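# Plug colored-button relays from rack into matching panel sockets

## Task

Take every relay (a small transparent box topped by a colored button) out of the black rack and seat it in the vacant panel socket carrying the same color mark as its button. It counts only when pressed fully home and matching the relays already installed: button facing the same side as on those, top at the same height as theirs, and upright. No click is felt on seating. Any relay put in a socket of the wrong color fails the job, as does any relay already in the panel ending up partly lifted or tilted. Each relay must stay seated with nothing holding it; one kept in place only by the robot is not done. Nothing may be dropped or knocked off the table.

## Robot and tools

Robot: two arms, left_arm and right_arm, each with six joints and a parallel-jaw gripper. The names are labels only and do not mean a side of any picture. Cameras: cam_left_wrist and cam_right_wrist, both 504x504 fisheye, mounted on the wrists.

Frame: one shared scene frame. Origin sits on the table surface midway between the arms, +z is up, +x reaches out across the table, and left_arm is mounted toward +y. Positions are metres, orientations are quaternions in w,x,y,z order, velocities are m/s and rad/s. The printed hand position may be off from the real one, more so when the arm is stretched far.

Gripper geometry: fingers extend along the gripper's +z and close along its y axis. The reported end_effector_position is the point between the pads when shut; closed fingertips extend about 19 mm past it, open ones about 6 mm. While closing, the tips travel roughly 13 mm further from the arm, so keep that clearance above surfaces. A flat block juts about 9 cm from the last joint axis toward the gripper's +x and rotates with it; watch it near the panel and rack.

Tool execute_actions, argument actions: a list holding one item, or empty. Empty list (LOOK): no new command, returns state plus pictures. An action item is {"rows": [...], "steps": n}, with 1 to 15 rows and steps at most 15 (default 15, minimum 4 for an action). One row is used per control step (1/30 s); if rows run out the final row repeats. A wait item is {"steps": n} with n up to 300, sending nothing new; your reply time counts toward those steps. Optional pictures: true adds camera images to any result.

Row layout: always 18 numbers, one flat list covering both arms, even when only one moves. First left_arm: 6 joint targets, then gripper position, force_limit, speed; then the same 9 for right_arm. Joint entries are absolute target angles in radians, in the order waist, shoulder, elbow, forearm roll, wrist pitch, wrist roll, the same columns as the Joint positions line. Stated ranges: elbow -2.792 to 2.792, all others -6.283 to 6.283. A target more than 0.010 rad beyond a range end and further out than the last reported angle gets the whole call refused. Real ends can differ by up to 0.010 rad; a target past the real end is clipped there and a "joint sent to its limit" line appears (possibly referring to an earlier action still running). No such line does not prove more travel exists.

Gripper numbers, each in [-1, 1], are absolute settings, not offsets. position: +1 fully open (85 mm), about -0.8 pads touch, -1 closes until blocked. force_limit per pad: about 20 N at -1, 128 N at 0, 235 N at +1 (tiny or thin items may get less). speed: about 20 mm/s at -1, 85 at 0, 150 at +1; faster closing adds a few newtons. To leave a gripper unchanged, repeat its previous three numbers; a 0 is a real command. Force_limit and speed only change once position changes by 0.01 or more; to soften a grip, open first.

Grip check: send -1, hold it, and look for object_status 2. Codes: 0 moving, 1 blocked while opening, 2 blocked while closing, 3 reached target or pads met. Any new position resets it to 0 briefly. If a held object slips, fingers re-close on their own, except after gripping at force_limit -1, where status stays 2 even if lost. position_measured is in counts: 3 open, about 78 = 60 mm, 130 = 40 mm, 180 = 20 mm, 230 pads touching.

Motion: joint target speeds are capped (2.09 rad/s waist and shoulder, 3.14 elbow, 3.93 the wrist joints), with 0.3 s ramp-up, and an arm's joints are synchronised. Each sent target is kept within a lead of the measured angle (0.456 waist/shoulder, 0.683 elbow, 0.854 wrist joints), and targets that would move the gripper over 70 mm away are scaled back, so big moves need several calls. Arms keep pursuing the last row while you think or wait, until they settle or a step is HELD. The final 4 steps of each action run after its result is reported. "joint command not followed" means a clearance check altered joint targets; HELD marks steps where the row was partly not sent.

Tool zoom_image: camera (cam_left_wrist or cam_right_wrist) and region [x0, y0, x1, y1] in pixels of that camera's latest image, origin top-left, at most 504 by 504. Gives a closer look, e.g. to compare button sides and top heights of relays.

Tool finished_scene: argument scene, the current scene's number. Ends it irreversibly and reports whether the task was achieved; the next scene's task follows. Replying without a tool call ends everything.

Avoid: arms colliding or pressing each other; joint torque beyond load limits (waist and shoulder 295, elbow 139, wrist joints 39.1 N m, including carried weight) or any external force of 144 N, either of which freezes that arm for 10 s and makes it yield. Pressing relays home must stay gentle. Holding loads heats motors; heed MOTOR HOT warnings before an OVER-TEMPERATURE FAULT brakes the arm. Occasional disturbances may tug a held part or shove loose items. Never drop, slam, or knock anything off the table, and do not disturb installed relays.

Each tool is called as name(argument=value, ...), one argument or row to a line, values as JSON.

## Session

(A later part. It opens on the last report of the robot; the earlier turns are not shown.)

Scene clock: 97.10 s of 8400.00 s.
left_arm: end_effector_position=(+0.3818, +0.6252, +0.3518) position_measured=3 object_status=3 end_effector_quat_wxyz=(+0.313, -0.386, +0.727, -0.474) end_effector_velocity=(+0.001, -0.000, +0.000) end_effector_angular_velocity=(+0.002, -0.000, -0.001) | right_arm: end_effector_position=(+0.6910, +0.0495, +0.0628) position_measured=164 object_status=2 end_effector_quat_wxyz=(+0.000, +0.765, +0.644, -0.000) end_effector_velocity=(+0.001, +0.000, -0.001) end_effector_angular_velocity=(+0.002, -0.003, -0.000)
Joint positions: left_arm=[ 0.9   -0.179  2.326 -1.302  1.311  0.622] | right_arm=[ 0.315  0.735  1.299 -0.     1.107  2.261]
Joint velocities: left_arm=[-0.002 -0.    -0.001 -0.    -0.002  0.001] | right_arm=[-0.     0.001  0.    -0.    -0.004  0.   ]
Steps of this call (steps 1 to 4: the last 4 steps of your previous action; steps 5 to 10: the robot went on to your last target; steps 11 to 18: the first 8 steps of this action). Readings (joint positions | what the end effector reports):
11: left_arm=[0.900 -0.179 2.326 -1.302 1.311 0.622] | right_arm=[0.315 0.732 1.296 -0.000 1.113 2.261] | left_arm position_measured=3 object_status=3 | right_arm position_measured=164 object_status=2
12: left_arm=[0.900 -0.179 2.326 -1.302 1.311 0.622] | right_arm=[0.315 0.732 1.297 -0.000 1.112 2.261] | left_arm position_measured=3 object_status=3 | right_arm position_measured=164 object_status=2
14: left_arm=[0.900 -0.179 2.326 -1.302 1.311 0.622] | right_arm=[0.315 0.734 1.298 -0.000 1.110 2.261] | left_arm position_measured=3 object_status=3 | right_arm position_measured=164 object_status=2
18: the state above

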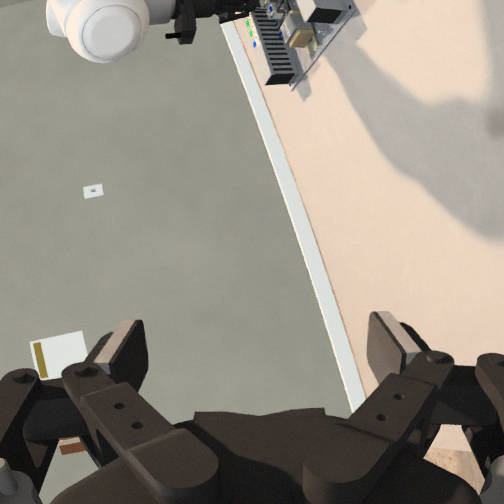

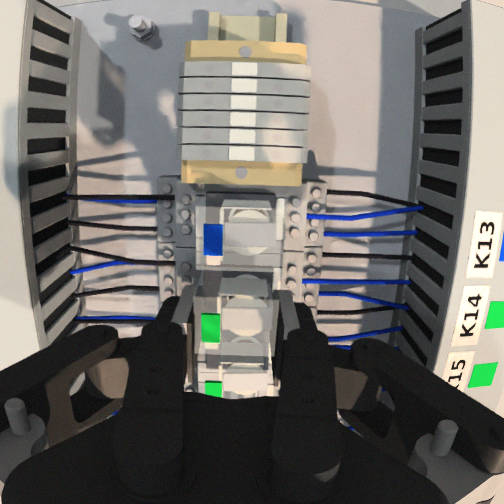

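execute_actions(
  actions=[
    {"rows":[[0.9,-0.179,2.326,-1.302,1.311,0.622,1,0,0,0.3153,0.7355,1.2995,0,1.1066,2.2609,0,-0.5,-0.3]],"steps":15},
  ],
  pictures=true,
)

zoom_image(
  camera="cam_right_wrist",
  region=[130,170,370,410],
)

Scene clock: 97.73 s of 8400.00 s.
left_arm: end_effector_position=(+0.3818, +0.6252, +0.3518) position_measured=3 object_status=3 end_effector_quat_wxyz=(+0.313, -0.386, +0.727, -0.474) end_effector_velocity=(+0.000, -0.000, +0.000) end_effector_angular_velocity=(-0.001, -0.000, -0.002) | right_arm: end_effector_position=(+0.6910, +0.0495, +0.0628) position_measured=129 object_status=0 end_effector_quat_wxyz=(+0.000, +0.765, +0.644, +0.000) end_effector_velocity=(-0.000, -0.000, -0.001) end_effector_angular_velocity=(-0.000, +0.001, -0.000)
Joint positions: left_arm=[ 0.9   -0.179  2.326 -1.302  1.311  0.622] | right_arm=[0.315 0.735 1.299 0.    1.107 2.261]
Joint velocities: left_arm=[-0.001  0.    -0.    -0.     0.001 -0.   ] | right_arm=[-0.     0.001 -0.     0.     0.    -0.   ]
Steps of this call (steps 1 to 4: the last 4 steps of your previous action; steps 5 to 8: the robot went on to your last target; steps 9 to 19: the first 11 steps of this action). Readings (joint positions | what the end effector reports):
9: left_arm=[0.900 -0.179 2.326 -1.302 1.311 0.622] | right_arm=[0.315 0.735 1.299 -0.000 1.107 2.261] | left_arm position_measured=3 object_status=3 | right_arm position_measured=164 object_status=0
10: left_arm=[0.900 -0.179 2.326 -1.302 1.311 0.622] | right_arm=[0.315 0.735 1.299 -0.000 1.107 2.261] | left_arm position_measured=3 object_status=3 | right_arm position_measured=164 object_status=0
12: left_arm=[0.900 -0.179 2.326 -1.302 1.311 0.622] | right_arm=[0.315 0.735 1.299 0.000 1.107 2.261] | left_arm position_measured=3 object_status=3 | right_arm position_measured=157 object_status=0
16: left_arm=[0.900 -0.179 2.326 -1.302 1.311 0.622] | right_arm=[0.315 0.735 1.299 0.000 1.107 2.261] | left_arm position_measured=3 object_status=3 | right_arm position_measured=135 object_status=0
19: the state above

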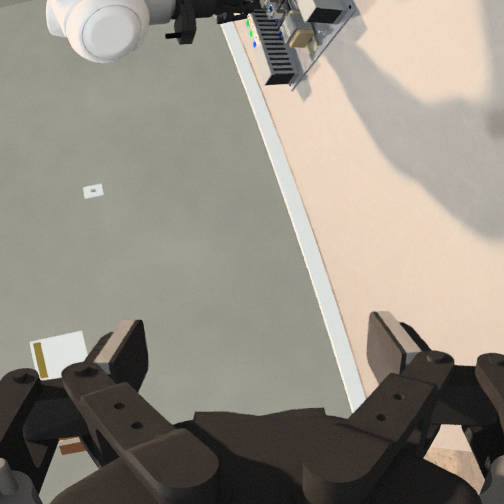

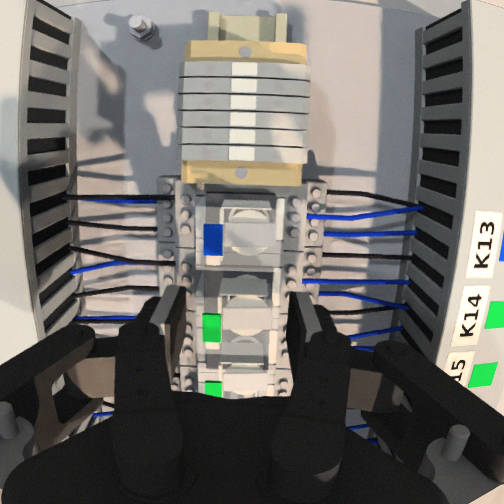

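Region (130, 170, 370, 410) of cam_right_wrist's 504x504 image, scaled by 2.100, with more detail than that image has.

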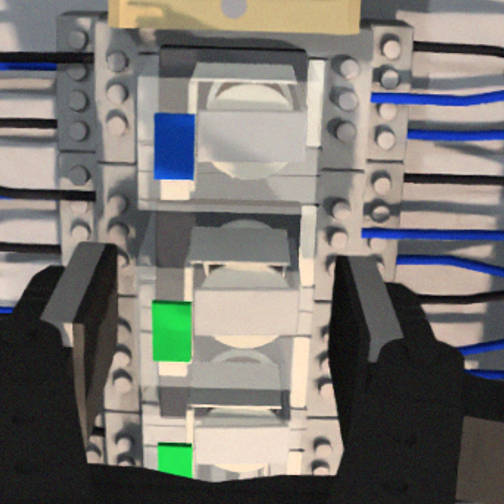

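execute_actions(
  actions=[
    {"rows":[[0.9,-0.179,2.326,-1.302,1.311,0.622,1,0,0,0.3153,0.6861,1.2453,0,1.2102,2.2609,0,-0.5,-0.3]],"steps":15},
  ],
  pictures=true,
)

zoom_image(
  camera="cam_right_wrist",
  region=[150,160,350,400],
)

Scene clock: 98.27 s of 8400.00 s.
left_arm: end_effector_position=(+0.3818, +0.6252, +0.3518) position_measured=3 object_status=3 end_effector_quat_wxyz=(+0.313, -0.386, +0.727, -0.474) end_effector_velocity=(-0.000, +0.000, -0.000) end_effector_angular_velocity=(-0.000, +0.001, +0.001) | right_arm: end_effector_position=(+0.6909, +0.0495, +0.1358) position_measured=129 object_status=3 end_effector_quat_wxyz=(-0.000, +0.765, +0.644, +0.000) end_effector_velocity=(+0.003, +0.001, +0.003) end_effector_angular_velocity=(+0.002, -0.004, -0.001)
Joint positions: left_arm=[ 0.9   -0.179  2.326 -1.302  1.311  0.622] | right_arm=[0.315 0.686 1.246 0.    1.21  2.261]
Joint velocities: left_arm=[ 0.001 -0.     0.    -0.    -0.001 -0.001] | right_arm=[-0.001  0.    -0.006 -0.     0.001 -0.   ]
Steps of this call (steps 1 to 4: the last 4 steps of your previous action; step 5: the robot went on to your last target; steps 6 to 16: the first 11 steps of this action). Readings (joint positions | what the end effector reports):
6: left_arm=[0.900 -0.179 2.326 -1.302 1.311 0.622] | right_arm=[0.315 0.735 1.299 0.000 1.107 2.261] | left_arm position_measured=3 object_status=3 | right_arm position_measured=129 object_status=0
7: left_arm=[0.900 -0.179 2.326 -1.302 1.311 0.622] | right_arm=[0.315 0.733 1.296 0.000 1.113 2.261] | left_arm position_measured=3 object_status=3 | right_arm position_measured=129 object_status=0
9: left_arm=[0.900 -0.179 2.326 -1.302 1.311 0.622] | right_arm=[0.315 0.709 1.268 0.000 1.166 2.261] | left_arm position_measured=3 object_status=3 | right_arm position_measured=129 object_status=3
13: left_arm=[0.900 -0.179 2.326 -1.302 1.311 0.622] | right_arm=[0.315 0.686 1.246 0.000 1.210 2.261] | left_arm position_measured=3 object_status=3 | right_arm position_measured=129 object_status=3
16: the state above

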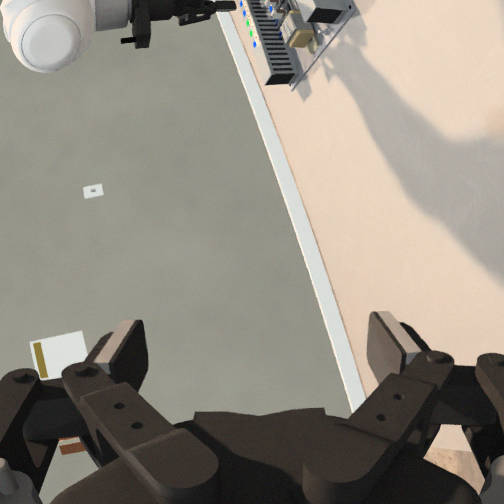

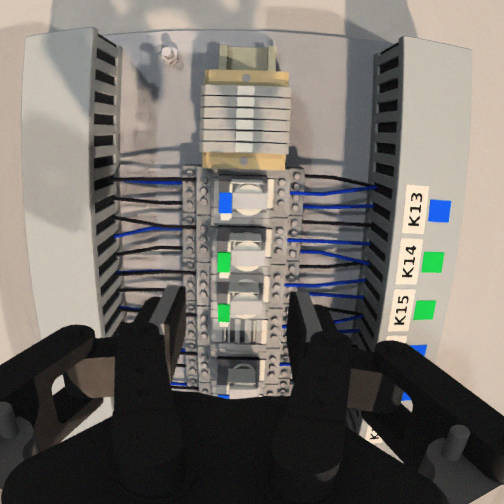

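Region (150, 160, 350, 400) of cam_right_wrist's 504x504 image, scaled by 2.100, with more detail than that image has.

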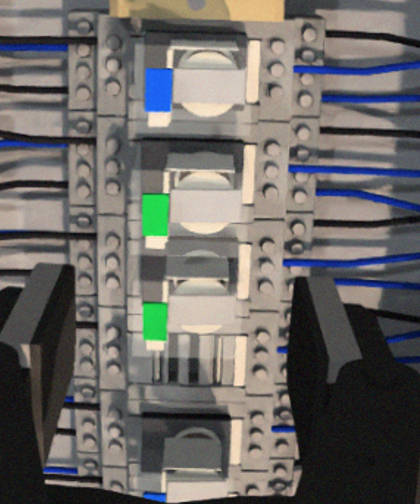

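execute_actions(
  actions=[
    {"rows":[[0.9,-0.179,2.326,-1.302,1.311,0.622,1,0,0,0.3169,0.6920,1.2350,0,1.2146,0.6917,0,-0.5,-0.3]],"steps":15},
  ],
)

execute_actions(
  actions=[
    {"steps":14},
  ],
  pictures=true,
)

zoom_image(
  camera="cam_right_wrist",
  region=[120,170,400,310],
)

Scene clock: 98.87 s of 8400.00 s.
left_arm: end_effector_position=(+0.3818, +0.6252, +0.3518) position_measured=3 object_status=3 end_effector_quat_wxyz=(+0.313, -0.386, +0.727, -0.474) end_effector_velocity=(-0.000, +0.000, -0.000) end_effector_angular_velocity=(-0.001, +0.000, +0.000) | right_arm: end_effector_position=(+0.6927, +0.0516, +0.1358) position_measured=129 object_status=3 end_effector_quat_wxyz=(-0.000, +0.489, +0.872, -0.000) end_effector_velocity=(+0.005, +0.007, -0.001) end_effector_angular_velocity=(-0.001, +0.001, +3.733)
Joint positions: left_arm=[ 0.9   -0.179  2.326 -1.302  1.311  0.622] | right_arm=[ 0.316  0.69   1.238 -0.     1.213  1.543]
Joint velocities: left_arm=[ 0.001  0.     0.     0.     0.001 -0.   ] | right_arm=[ 0.004  0.014 -0.022 -0.001  0.009 -3.729]
Steps of this call (steps 1 to 4: the last 4 steps of your previous action; steps 5 to 7: the robot went on to your last target; steps 8 to 18: the first 11 steps of this action). Readings (joint positions | what the end effector reports):
8: left_arm=[0.900 -0.179 2.326 -1.302 1.311 0.622] | right_arm=[0.315 0.686 1.245 0.000 1.210 2.261] | left_arm position_measured=3 object_status=3 | right_arm position_measured=129 object_status=3
9: left_arm=[0.900 -0.179 2.326 -1.302 1.311 0.622] | right_arm=[0.315 0.686 1.245 0.000 1.210 2.253] | left_arm position_measured=3 object_status=3 | right_arm position_measured=129 object_status=3
11: left_arm=[0.900 -0.179 2.326 -1.302 1.311 0.622] | right_arm=[0.315 0.687 1.244 0.000 1.211 2.194] | left_arm position_measured=3 object_status=3 | right_arm position_measured=129 object_status=3
15: left_arm=[0.900 -0.179 2.326 -1.302 1.311 0.622] | right_arm=[0.316 0.689 1.241 -0.000 1.212 1.902] | left_arm position_measured=3 object_status=3 | right_arm position_measured=129 object_status=3
18: the state above

Scene clock: 99.33 s of 8400.00 s.
left_arm: end_effector_position=(+0.3818, +0.6252, +0.3518) position_measured=3 object_status=3 end_effector_quat_wxyz=(+0.313, -0.386, +0.727, -0.474) end_effector_velocity=(+0.000, -0.000, -0.000) end_effector_angular_velocity=(+0.001, -0.000, -0.000) | right_arm: end_effector_position=(+0.6935, +0.0526, +0.1358) position_measured=129 object_status=3 end_effector_quat_wxyz=(-0.000, +0.086, +0.996, -0.000) end_effector_velocity=(-0.000, +0.000, +0.000) end_effector_angular_velocity=(-0.000, -0.001, +0.003)
Joint positions: left_arm=[ 0.9   -0.179  2.326 -1.302  1.311  0.622] | right_arm=[ 0.317  0.692  1.235 -0.     1.215  0.692]
Joint velocities: left_arm=[-0.    -0.     0.    -0.    -0.001  0.001] | right_arm=[ 0.    -0.    -0.    -0.    -0.    -0.003]
Kept back: nothing.
Steps of this call (steps 1 to 4: the last 4 steps of your previous action; steps 5 to 14: the robot went on to your last target). Readings (joint positions | what the end effector reports):
1: left_arm=[0.900 -0.179 2.326 -1.302 1.311 0.622] | right_arm=[0.317 0.691 1.237 -0.000 1.214 1.417] | left_arm position_measured=3 object_status=3 | right_arm position_measured=129 object_status=3
2: left_arm=[0.900 -0.179 2.326 -1.302 1.311 0.622] | right_arm=[0.317 0.691 1.237 -0.000 1.214 1.292] | left_arm position_measured=3 object_status=3 | right_arm position_measured=129 object_status=3
4: left_arm=[0.900 -0.179 2.326 -1.302 1.311 0.622] | right_arm=[0.317 0.691 1.236 -0.000 1.214 1.063] | left_arm position_measured=3 object_status=3 | right_arm position_measured=129 object_status=3
8: left_arm=[0.900 -0.179 2.326 -1.302 1.311 0.622] | right_arm=[0.317 0.692 1.235 -0.000 1.215 0.765] | left_arm position_measured=3 object_status=3 | right_arm position_measured=129 object_status=3
14: the state above

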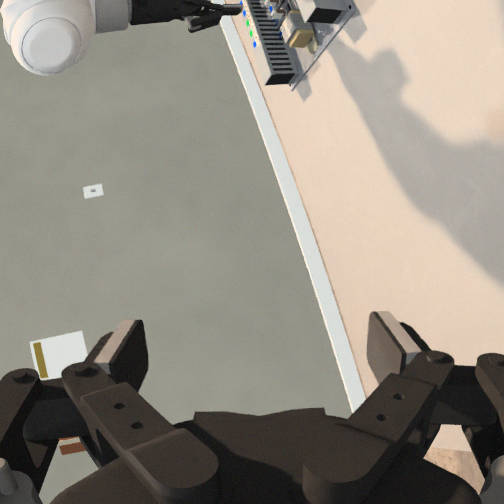

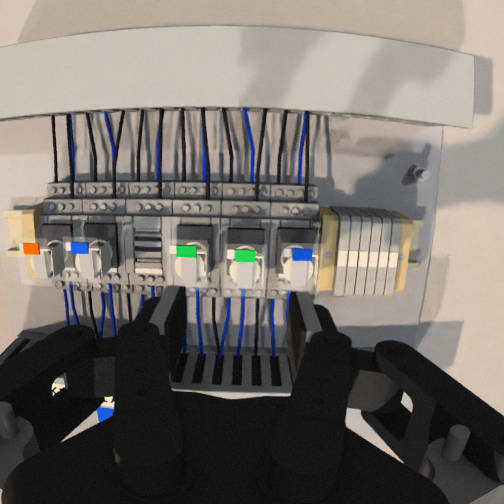

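Region (120, 170, 400, 310) of cam_right_wrist's 504x504 image, scaled by 1.800, with more detail than that image has.

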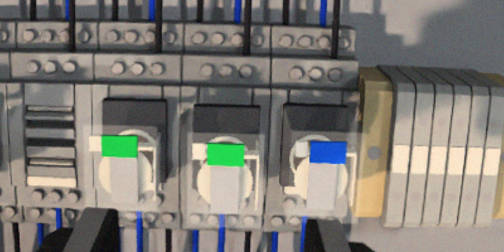

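zoom_image(
  camera="cam_right_wrist",
  region=[160,190,330,300],
)

Region (160, 190, 330, 300) of cam_right_wrist's 504x504 image, scaled by 2.965, with more detail than that image has; it fills the top 326 rows of this view, and the rest is white.

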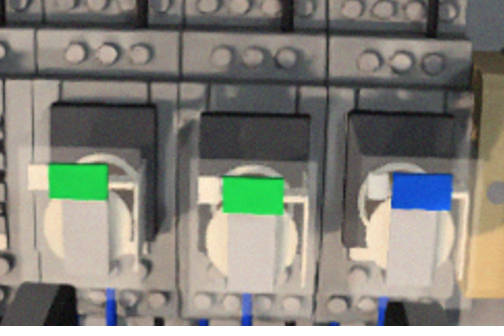

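execute_actions(
  actions=[
    {"rows":[[0.9,-0.179,2.326,-1.302,1.311,0.622,1,0,0,0.3169,0.6920,1.2350,0,1.2146,3.833,0,-0.5,-0.3]],"steps":15},
  ],
)

execute_actions(
  actions=[
    {"steps":28},
  ],
  pictures=true,
)

zoom_image(
  camera="cam_right_wrist",
  region=[170,170,340,300],
)

Scene clock: 103.20 s of 8400.00 s.
left_arm: end_effector_position=(+0.3818, +0.6252, +0.3518) position_measured=3 object_status=3 end_effector_quat_wxyz=(+0.313, -0.386, +0.727, -0.474) end_effector_velocity=(+0.000, -0.001, -0.000) end_effector_angular_velocity=(-0.000, -0.000, -0.002) | right_arm: end_effector_position=(+0.6935, +0.0526, +0.1358) position_measured=129 object_status=3 end_effector_quat_wxyz=(-0.000, +0.430, +0.903, -0.000) end_effector_velocity=(+0.000, -0.001, -0.000) end_effector_angular_velocity=(+0.000, +0.000, -3.730)
Joint positions: left_arm=[ 0.9   -0.179  2.326 -1.302  1.311  0.622] | right_arm=[ 0.317  0.692  1.235 -0.     1.215  1.409]
Joint velocities: left_arm=[-0.002  0.     0.     0.     0.001  0.   ] | right_arm=[-0.001 -0.     0.     0.    -0.     3.729]
Steps of this call (steps 1 to 30: the robot went on to your last target; steps 31 to 90: nothing new was sent; then 0.50 s passed at rest; steps 91 to 101: the first 11 steps of this action). Readings (joint positions | what the end effector reports):
91: left_arm=[0.900 -0.179 2.326 -1.302 1.311 0.622] | right_arm=[0.317 0.692 1.235 -0.000 1.215 0.692] | left_arm position_measured=3 object_status=3 | right_arm position_measured=129 object_status=3
92: left_arm=[0.900 -0.179 2.326 -1.302 1.311 0.622] | right_arm=[0.317 0.692 1.235 -0.000 1.215 0.700] | left_arm position_measured=3 object_status=3 | right_arm position_measured=129 object_status=3
94: left_arm=[0.900 -0.179 2.326 -1.302 1.311 0.622] | right_arm=[0.317 0.692 1.235 -0.000 1.215 0.759] | left_arm position_measured=3 object_status=3 | right_arm position_measured=129 object_status=3
98: left_arm=[0.900 -0.179 2.326 -1.302 1.311 0.622] | right_arm=[0.317 0.692 1.235 -0.000 1.215 1.050] | left_arm position_measured=3 object_status=3 | right_arm position_measured=129 object_status=3
101: the state above

Scene clock: 104.13 s of 8400.00 s.
left_arm: end_effector_position=(+0.3818, +0.6252, +0.3518) position_measured=3 object_status=3 end_effector_quat_wxyz=(+0.313, -0.386, +0.727, -0.474) end_effector_velocity=(-0.000, -0.000, +0.000) end_effector_angular_velocity=(-0.001, +0.001, +0.001) | right_arm: end_effector_position=(+0.6935, +0.0526, +0.1358) position_measured=129 object_status=3 end_effector_quat_wxyz=(+0.000, +0.996, -0.085, -0.000) end_effector_velocity=(-0.001, +0.001, -0.001) end_effector_angular_velocity=(-0.001, +0.001, -0.000)
Joint positions: left_arm=[ 0.9   -0.179  2.326 -1.302  1.311  0.622] | right_arm=[ 0.317  0.692  1.235 -0.     1.215  3.833]
Joint velocities: left_arm=[-0.    -0.001  0.     0.    -0.    -0.002] | right_arm=[ 0.001  0.001 -0.    -0.    -0.     0.002]
Kept back: nothing.
Steps of this call (steps 1 to 4: the last 4 steps of your previous action; steps 5 to 28: the robot went on to your last target). Readings (joint positions | what the end effector reports):
1: left_arm=[0.900 -0.179 2.326 -1.302 1.311 0.622] | right_arm=[0.317 0.692 1.235 -0.000 1.215 1.535] | left_arm position_measured=3 object_status=3 | right_arm position_measured=129 object_status=3
2: left_arm=[0.900 -0.179 2.326 -1.302 1.311 0.622] | right_arm=[0.317 0.692 1.235 -0.000 1.215 1.660] | left_arm position_measured=3 object_status=3 | right_arm position_measured=129 object_status=3
4: left_arm=[0.900 -0.179 2.326 -1.302 1.311 0.622] | right_arm=[0.317 0.692 1.235 -0.000 1.215 1.911] | left_arm position_measured=3 object_status=3 | right_arm position_measured=129 object_status=3
8: left_arm=[0.900 -0.179 2.326 -1.302 1.311 0.622] | right_arm=[0.317 0.692 1.235 -0.000 1.215 2.412] | left_arm position_measured=3 object_status=3 | right_arm position_measured=129 object_status=3
28: the state above

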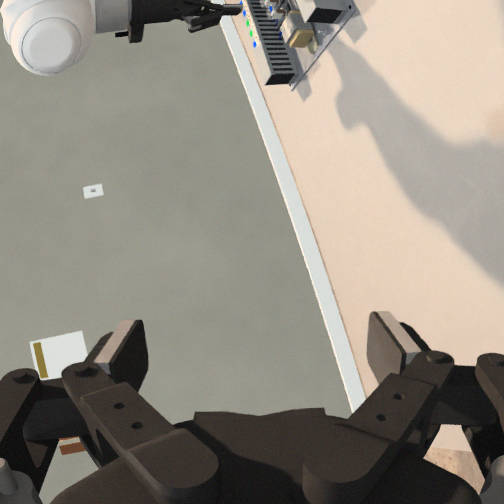

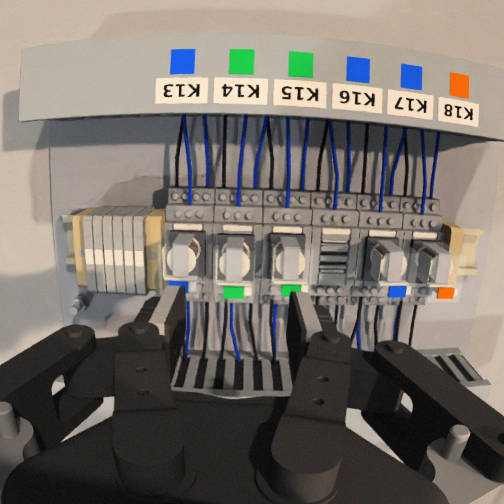

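Region (170, 170, 340, 300) of cam_right_wrist's 504x504 image, scaled by 2.965, with more detail than that image has; it fills the top 385 rows of this view, and the rest is white.

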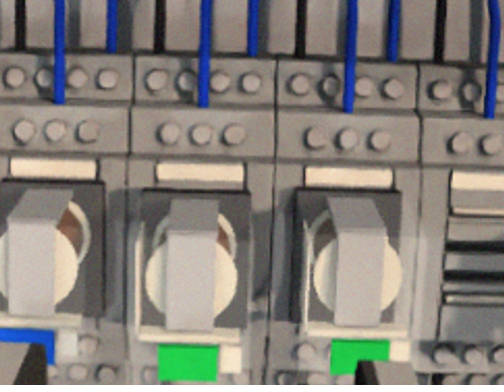

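execute_actions(
  actions=[
    {"rows":[[0.9,-0.179,2.326,-1.302,1.311,0.622,1,0,0,0.3153,0.6861,1.2453,0,1.2102,2.2609,0,-0.5,-0.3]],"steps":15},
  ],
)

execute_actions(
  actions=[
    {"steps":14},
  ],
)

execute_actions(
  actions=[
    {"rows":[[0.9,-0.179,2.326,-1.302,1.311,0.622,1,0,0,0.3153,0.7355,1.2995,0,1.1066,2.2609,0,-0.5,-0.3]],"steps":15},
  ],
)

execute_actions(
  actions=[
    {"rows":[[0.9,-0.179,2.326,-1.302,1.311,0.622,1,0,0,0.3153,0.7355,1.2995,0,1.1066,2.2609,-1,-0.5,-0.3]],"steps":15},
  ],
)

execute_actions(
  actions=[
    {"rows":[[0.9,-0.179,2.326,-1.302,1.311,0.622,1,0,0,0.3153,0.7362,1.3003,0,1.1051,2.2609,-1,-0.5,-0.3],[0.9,-0.179,2.326,-1.302,1.311,0.622,1,0,0,0.3153,0.7362,1.3003,0,1.1051,2.2609,-1,-0.5,-0.3],[0.9,-0.179,2.326,-1.302,1.311,0.622,1,0,0,0.3153,0.7362,1.3003,0,1.1051,2.2609,-1,-0.5,-0.3],[0.9,-0.179,2.326,-1.302,1.311,0.622,1,0,0,0.3153,0.7369,1.3010,0,1.1037,2.2609,-1,-0.5,-0.3]],"steps":12},
  ],
  pictures=true,
)

zoom_image(
  camera="cam_right_wrist",
  region=[130,170,370,410],
)

Scene clock: 105.00 s of 8400.00 s.
left_arm: end_effector_position=(+0.3818, +0.6252, +0.3518) position_measured=3 object_status=3 end_effector_quat_wxyz=(+0.313, -0.386, +0.727, -0.474) end_effector_velocity=(-0.000, +0.001, +0.001) end_effector_angular_velocity=(+0.000, -0.000, +0.001) | right_arm: end_effector_position=(+0.6917, +0.0504, +0.1356) position_measured=129 object_status=3 end_effector_quat_wxyz=(+0.000, +0.963, +0.270, -0.000) end_effector_velocity=(-0.005, -0.006, +0.002) end_effector_angular_velocity=(+0.003, -0.002, +3.726)
Joint positions: left_arm=[ 0.9   -0.179  2.326 -1.302  1.311  0.622] | right_arm=[ 0.316  0.688  1.242 -0.     1.212  3.115]
Joint velocities: left_arm=[ 0.001 -0.    -0.001  0.     0.    -0.001] | right_arm=[-0.003 -0.014  0.022 -0.    -0.011 -3.729]
Steps of this call (steps 1 to 15: the robot went on to your last target; steps 16 to 26: the first 11 steps of this action). Readings (joint positions | what the end effector reports):
16: left_arm=[0.900 -0.179 2.326 -1.302 1.311 0.622] | right_arm=[0.317 0.692 1.235 -0.000 1.215 3.833] | left_arm position_measured=3 object_status=3 | right_arm position_measured=129 object_status=3
17: left_arm=[0.900 -0.179 2.326 -1.302 1.311 0.622] | right_arm=[0.317 0.692 1.235 -0.000 1.215 3.825] | left_arm position_measured=3 object_status=3 | right_arm position_measured=129 object_status=3
19: left_arm=[0.900 -0.179 2.326 -1.302 1.311 0.622] | right_arm=[0.317 0.692 1.236 -0.000 1.215 3.766] | left_arm position_measured=3 object_status=3 | right_arm position_measured=129 object_status=3
23: left_arm=[0.900 -0.179 2.326 -1.302 1.311 0.622] | right_arm=[0.316 0.690 1.239 -0.000 1.213 3.474] | left_arm position_measured=3 object_status=3 | right_arm position_measured=129 object_status=3
26: the state above

Scene clock: 105.47 s of 8400.00 s.
left_arm: end_effector_position=(+0.3818, +0.6252, +0.3518) position_measured=3 object_status=3 end_effector_quat_wxyz=(+0.313, -0.386, +0.727, -0.474) end_effector_velocity=(+0.000, -0.000, -0.000) end_effector_angular_velocity=(-0.001, +0.001, +0.000) | right_arm: end_effector_position=(+0.6910, +0.0495, +0.1358) position_measured=129 object_status=3 end_effector_quat_wxyz=(-0.000, +0.765, +0.644, -0.000) end_effector_velocity=(+0.000, -0.000, -0.000) end_effector_angular_velocity=(-0.000, +0.000, +0.003)
Joint positions: left_arm=[ 0.9   -0.179  2.326 -1.302  1.311  0.622] | right_arm=[ 0.315  0.686  1.245 -0.     1.21   2.261]
Joint velocities: left_arm=[-0.    -0.     0.    -0.    -0.    -0.001] | right_arm=[-0.     0.     0.    -0.    -0.    -0.003]
Kept back: nothing.
Steps of this call (steps 1 to 4: the last 4 steps of your previous action; steps 5 to 14: the robot went on to your last target). Readings (joint positions | what the end effector reports):
1: left_arm=[0.900 -0.179 2.326 -1.302 1.311 0.622] | right_arm=[0.316 0.688 1.243 -0.000 1.211 2.990] | left_arm position_measured=3 object_status=3 | right_arm position_measured=129 object_status=3
2: left_arm=[0.900 -0.179 2.326 -1.302 1.311 0.622] | right_arm=[0.316 0.687 1.243 -0.000 1.211 2.864] | left_arm position_measured=3 object_status=3 | right_arm position_measured=129 object_status=3
4: left_arm=[0.900 -0.179 2.326 -1.302 1.311 0.622] | right_arm=[0.315 0.687 1.244 -0.000 1.211 2.634] | left_arm position_measured=3 object_status=3 | right_arm position_measured=129 object_status=3
8: left_arm=[0.900 -0.179 2.326 -1.302 1.311 0.622] | right_arm=[0.315 0.686 1.245 -0.000 1.210 2.336] | left_arm position_measured=3 object_status=3 | right_arm position_measured=129 object_status=3
14: the state above

Scene clock: 105.83 s of 8400.00 s.
left_arm: end_effector_position=(+0.3818, +0.6252, +0.3518) position_measured=3 object_status=3 end_effector_quat_wxyz=(+0.313, -0.386, +0.727, -0.474) end_effector_velocity=(+0.000, +0.000, +0.001) end_effector_angular_velocity=(+0.001, -0.001, -0.000) | right_arm: end_effector_position=(+0.6912, +0.0495, +0.0627) position_measured=129 object_status=3 end_effector_quat_wxyz=(+0.000, +0.765, +0.644, -0.000) end_effector_velocity=(-0.003, -0.002, -0.003) end_effector_angular_velocity=(-0.003, +0.005, +0.000)
Joint positions: left_arm=[ 0.9   -0.179  2.326 -1.302  1.311  0.622] | right_arm=[ 0.315  0.736  1.299 -0.     1.107  2.261]
Joint velocities: left_arm=[ 0.     0.    -0.001  0.     0.001  0.   ] | right_arm=[ 0.     0.001  0.006 -0.    -0.    -0.   ]
Steps of this call (steps 1 to 11: the first 11 steps of this action). Readings (joint positions | what the end effector reports):
1: left_arm=[0.900 -0.179 2.326 -1.302 1.311 0.622] | right_arm=[0.315 0.686 1.245 -0.000 1.210 2.261] | left_arm position_measured=3 object_status=3 | right_arm position_measured=129 object_status=3
2: left_arm=[0.900 -0.179 2.326 -1.302 1.311 0.622] | right_arm=[0.315 0.689 1.249 -0.000 1.203 2.261] | left_arm position_measured=3 object_status=3 | right_arm position_measured=129 object_status=3
4: left_arm=[0.900 -0.179 2.326 -1.302 1.311 0.622] | right_arm=[0.315 0.713 1.277 -0.000 1.150 2.261] | left_arm position_measured=3 object_status=3 | right_arm position_measured=129 object_status=3
8: left_arm=[0.900 -0.179 2.326 -1.302 1.311 0.622] | right_arm=[0.315 0.736 1.299 -0.000 1.107 2.261] | left_arm position_measured=3 object_status=3 | right_arm position_measured=129 object_status=3
11: the state above

Scene clock: 106.33 s of 8400.00 s.
left_arm: end_effector_position=(+0.3818, +0.6252, +0.3518) position_measured=3 object_status=3 end_effector_quat_wxyz=(+0.313, -0.386, +0.727, -0.474) end_effector_velocity=(-0.000, -0.001, +0.000) end_effector_angular_velocity=(-0.000, -0.001, -0.004) | right_arm: end_effector_position=(+0.6911, +0.0495, +0.0628) position_measured=164 object_status=0 end_effector_quat_wxyz=(+0.000, +0.765, +0.644, +0.000) end_effector_velocity=(+0.000, -0.000, +0.000) end_effector_angular_velocity=(+0.000, -0.001, +0.000)
Joint positions: left_arm=[ 0.9   -0.179  2.326 -1.302  1.311  0.622] | right_arm=[ 0.315  0.735  1.299 -0.     1.107  2.261]
Joint velocities: left_arm=[-0.001  0.     0.    -0.     0.002  0.002] | right_arm=[ 0.    -0.001  0.    -0.    -0.    -0.   ]
Steps of this call (steps 1 to 4: the last 4 steps of your previous action; steps 5 to 15: the first 11 steps of this action). Readings (joint positions | what the end effector reports):
5: left_arm=[0.900 -0.179 2.326 -1.302 1.311 0.622] | right_arm=[0.315 0.736 1.299 -0.000 1.107 2.261] | left_arm position_measured=3 object_status=3 | right_arm position_measured=129 object_status=0
6: left_arm=[0.900 -0.179 2.326 -1.302 1.311 0.622] | right_arm=[0.315 0.736 1.299 -0.000 1.107 2.261] | left_arm position_measured=3 object_status=3 | right_arm position_measured=129 object_status=0
8: left_arm=[0.900 -0.179 2.326 -1.302 1.311 0.622] | right_arm=[0.315 0.736 1.299 -0.000 1.107 2.261] | left_arm position_measured=3 object_status=3 | right_arm position_measured=136 object_status=0
12: left_arm=[0.900 -0.179 2.326 -1.302 1.311 0.622] | right_arm=[0.315 0.736 1.299 -0.000 1.107 2.261] | left_arm position_measured=3 object_status=3 | right_arm position_measured=158 object_status=0
15: the state above

Scene clock: 106.73 s of 8400.00 s.
left_arm: end_effector_position=(+0.3818, +0.6252, +0.3518) position_measured=3 object_status=3 end_effector_quat_wxyz=(+0.313, -0.386, +0.727, -0.474) end_effector_velocity=(+0.000, -0.000, -0.000) end_effector_angular_velocity=(-0.001, +0.000, -0.002) | right_arm: end_effector_position=(+0.6911, +0.0495, +0.0614) position_measured=164 object_status=2 end_effector_quat_wxyz=(+0.000, +0.765, +0.644, +0.000) end_effector_velocity=(-0.001, +0.001, -0.004) end_effector_angular_velocity=(-0.001, +0.003, +0.001)
Joint positions: left_arm=[ 0.9   -0.179  2.326 -1.302  1.311  0.622] | right_arm=[0.315 0.736 1.301 0.    1.104 2.261]
Joint velocities: left_arm=[-0.001  0.001 -0.     0.     0.     0.   ] | right_arm=[ 0.002  0.003  0.001  0.001 -0.002 -0.   ]
Steps of this call (steps 1 to 4: the last 4 steps of your previous action; steps 5 to 12: the first 8 steps of this action). Readings (joint positions | what the end effector reports):
5: left_arm=[0.900 -0.179 2.326 -1.302 1.311 0.622] | right_arm=[0.315 0.735 1.300 -0.000 1.107 2.261] | left_arm position_measured=3 object_status=3 | right_arm position_measured=164 object_status=2
6: left_arm=[0.900 -0.179 2.326 -1.302 1.311 0.622] | right_arm=[0.315 0.735 1.300 0.000 1.106 2.261] | left_arm position_measured=3 object_status=3 | right_arm position_measured=164 object_status=2
8: left_arm=[0.900 -0.179 2.326 -1.302 1.311 0.622] | right_arm=[0.315 0.736 1.300 -0.000 1.105 2.261] | left_arm position_measured=3 object_status=3 | right_arm position_measured=164 object_status=2
12: the state above

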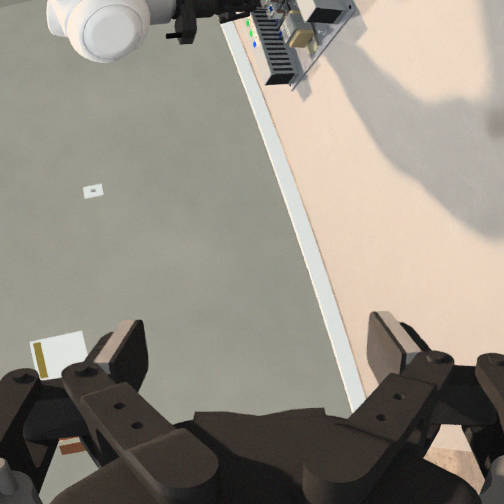

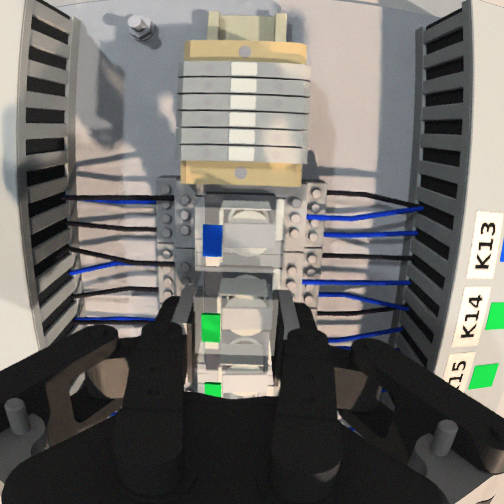

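Region (130, 170, 370, 410) of cam_right_wrist's 504x504 image, scaled by 2.100, with more detail than that image has.

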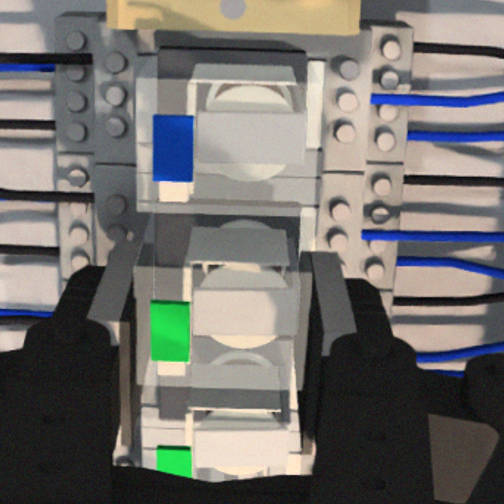

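execute_actions(
  actions=[
    {"rows":[[0.9,-0.179,2.326,-1.302,1.311,0.622,1,0,0,0.3153,0.7376,1.3017,0,1.1023,2.2609,-1,-0.5,-0.3],[0.9,-0.179,2.326,-1.302,1.311,0.622,1,0,0,0.3153,0.7376,1.3017,0,1.1023,2.2609,-1,-0.5,-0.3],[0.9,-0.179,2.326,-1.302,1.311,0.622,1,0,0,0.3153,0.7376,1.3017,0,1.1023,2.2609,-1,-0.5,-0.3],[0.9,-0.179,2.326,-1.302,1.311,0.622,1,0,0,0.3153,0.7383,1.3024,0,1.1009,2.2609,-1,-0.5,-0.3]],"steps":12},
  ],
  pictures=true,
)

zoom_image(
  camera="cam_right_wrist",
  region=[130,170,370,410],
)

Scene clock: 107.20 s of 8400.00 s.
left_arm: end_effector_position=(+0.3818, +0.6252, +0.3518) position_measured=3 object_status=3 end_effector_quat_wxyz=(+0.313, -0.386, +0.727, -0.474) end_effector_velocity=(+0.000, -0.001, +0.000) end_effector_angular_velocity=(-0.000, -0.000, -0.003) | right_arm: end_effector_position=(+0.6909, +0.0494, +0.0588) position_measured=164 object_status=2 end_effector_quat_wxyz=(+0.000, +0.765, +0.644, +0.000) end_effector_velocity=(+0.001, -0.001, +0.000) end_effector_angular_velocity=(+0.000, -0.000, -0.001)
Joint positions: left_arm=[ 0.9   -0.179  2.326 -1.302  1.311  0.622] | right_arm=[0.315 0.738 1.302 0.    1.101 2.261]
Joint velocities: left_arm=[-0.003 -0.     0.     0.     0.    -0.   ] | right_arm=[-0.001 -0.    -0.     0.    -0.    -0.   ]
Steps of this call (steps 1 to 4: the last 4 steps of your previous action; steps 5 to 6: the robot went on to your last target; steps 7 to 14: the first 8 steps of this action). Readings (joint positions | what the end effector reports):
7: left_arm=[0.900 -0.179 2.326 -1.302 1.311 0.622] | right_arm=[0.315 0.737 1.301 0.000 1.104 2.261] | left_arm position_measured=3 object_status=3 | right_arm position_measured=164 object_status=2
8: left_arm=[0.900 -0.179 2.326 -1.302 1.311 0.622] | right_arm=[0.315 0.737 1.301 -0.000 1.103 2.261] | left_arm position_measured=3 object_status=3 | right_arm position_measured=164 object_status=2
10: left_arm=[0.900 -0.179 2.326 -1.302 1.311 0.622] | right_arm=[0.315 0.738 1.302 0.000 1.102 2.261] | left_arm position_measured=3 object_status=3 | right_arm position_measured=164 object_status=2
14: the state above

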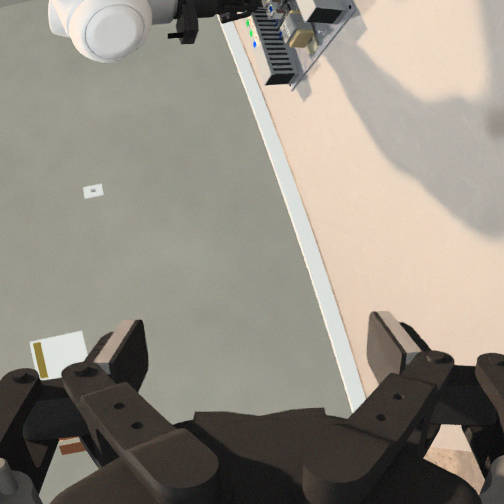

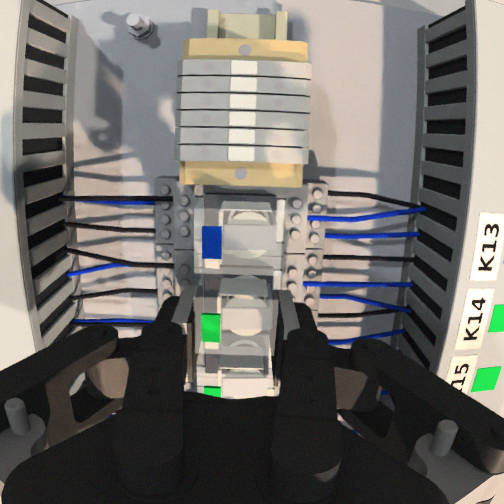

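Region (130, 170, 370, 410) of cam_right_wrist's 504x504 image, scaled by 2.100, with more detail than that image has.

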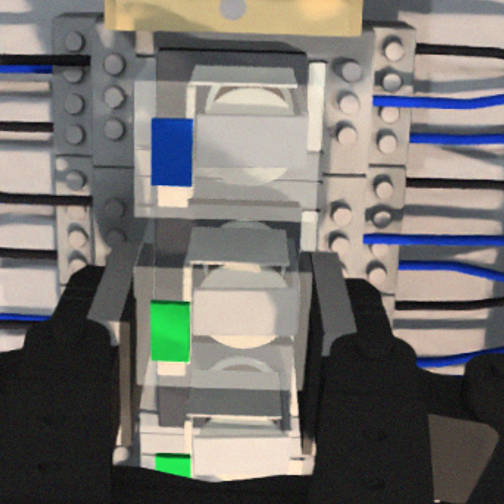

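execute_actions(
  actions=[
    {"rows":[[0.9,-0.179,2.326,-1.302,1.311,0.622,1,0,0,0.3153,0.7388,1.3030,0,1.0998,2.2609,-1,-0.5,-0.3],[0.9,-0.179,2.326,-1.302,1.311,0.622,1,0,0,0.3153,0.7388,1.3030,0,1.0998,2.2609,-1,-0.5,-0.3],[0.9,-0.179,2.326,-1.302,1.311,0.622,1,0,0,0.3153,0.7388,1.3030,0,1.0998,2.2609,-1,-0.5,-0.3],[0.9,-0.179,2.326,-1.302,1.311,0.622,1,0,0,0.3153,0.7393,1.3036,0,1.0987,2.2609,-1,-0.5,-0.3]],"steps":12},
  ],
  pictures=true,
)

zoom_image(
  camera="cam_right_wrist",
  region=[130,170,370,410],
)

Scene clock: 107.63 s of 8400.00 s.
left_arm: end_effector_position=(+0.3818, +0.6252, +0.3518) position_measured=3 object_status=3 end_effector_quat_wxyz=(+0.313, -0.386, +0.727, -0.474) end_effector_velocity=(-0.000, +0.000, -0.000) end_effector_angular_velocity=(+0.001, +0.000, +0.000) | right_arm: end_effector_position=(+0.6909, +0.0494, +0.0573) position_measured=164 object_status=2 end_effector_quat_wxyz=(+0.000, +0.765, +0.644, +0.000) end_effector_velocity=(+0.000, -0.000, -0.001) end_effector_angular_velocity=(-0.000, +0.001, -0.000)
Joint positions: left_arm=[ 0.9   -0.179  2.326 -1.302  1.311  0.622] | right_arm=[0.315 0.739 1.304 0.    1.099 2.261]
Joint velocities: left_arm=[-0.    -0.     0.     0.    -0.001  0.001] | right_arm=[-0.  0.  0.  0.  0. -0.]
Steps of this call (steps 1 to 4: the last 4 steps of your previous action; step 5: the robot went on to your last target; steps 6 to 13: the first 8 steps of this action). Readings (joint positions | what the end effector reports):
6: left_arm=[0.900 -0.179 2.326 -1.302 1.311 0.622] | right_arm=[0.315 0.738 1.302 0.000 1.101 2.261] | left_arm position_measured=3 object_status=3 | right_arm position_measured=164 object_status=2
7: left_arm=[0.900 -0.179 2.326 -1.302 1.311 0.622] | right_arm=[0.315 0.739 1.303 0.000 1.100 2.261] | left_arm position_measured=3 object_status=3 | right_arm position_measured=164 object_status=2
9: left_arm=[0.900 -0.179 2.326 -1.302 1.311 0.622] | right_arm=[0.315 0.739 1.303 0.000 1.100 2.261] | left_arm position_measured=3 object_status=3 | right_arm position_measured=164 object_status=2
13: the state above

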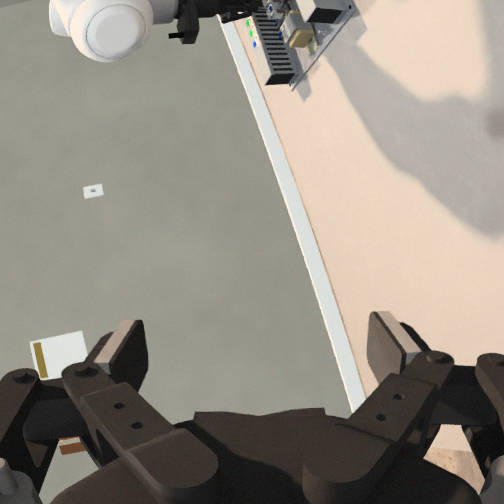

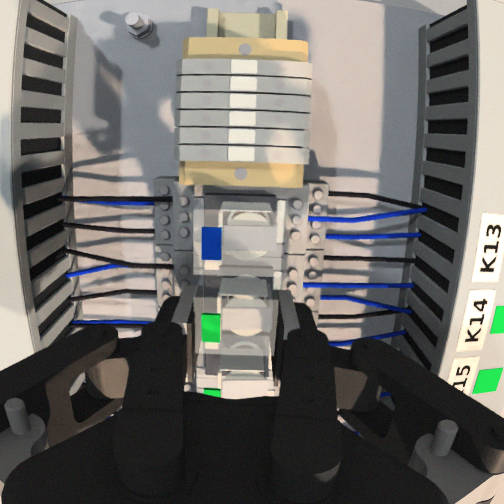

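Region (130, 170, 370, 410) of cam_right_wrist's 504x504 image, scaled by 2.100, with more detail than that image has.

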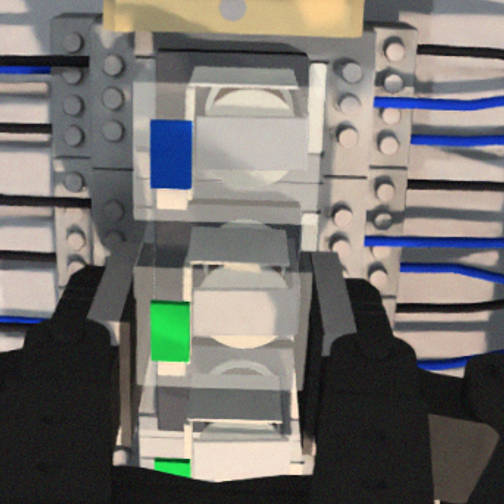

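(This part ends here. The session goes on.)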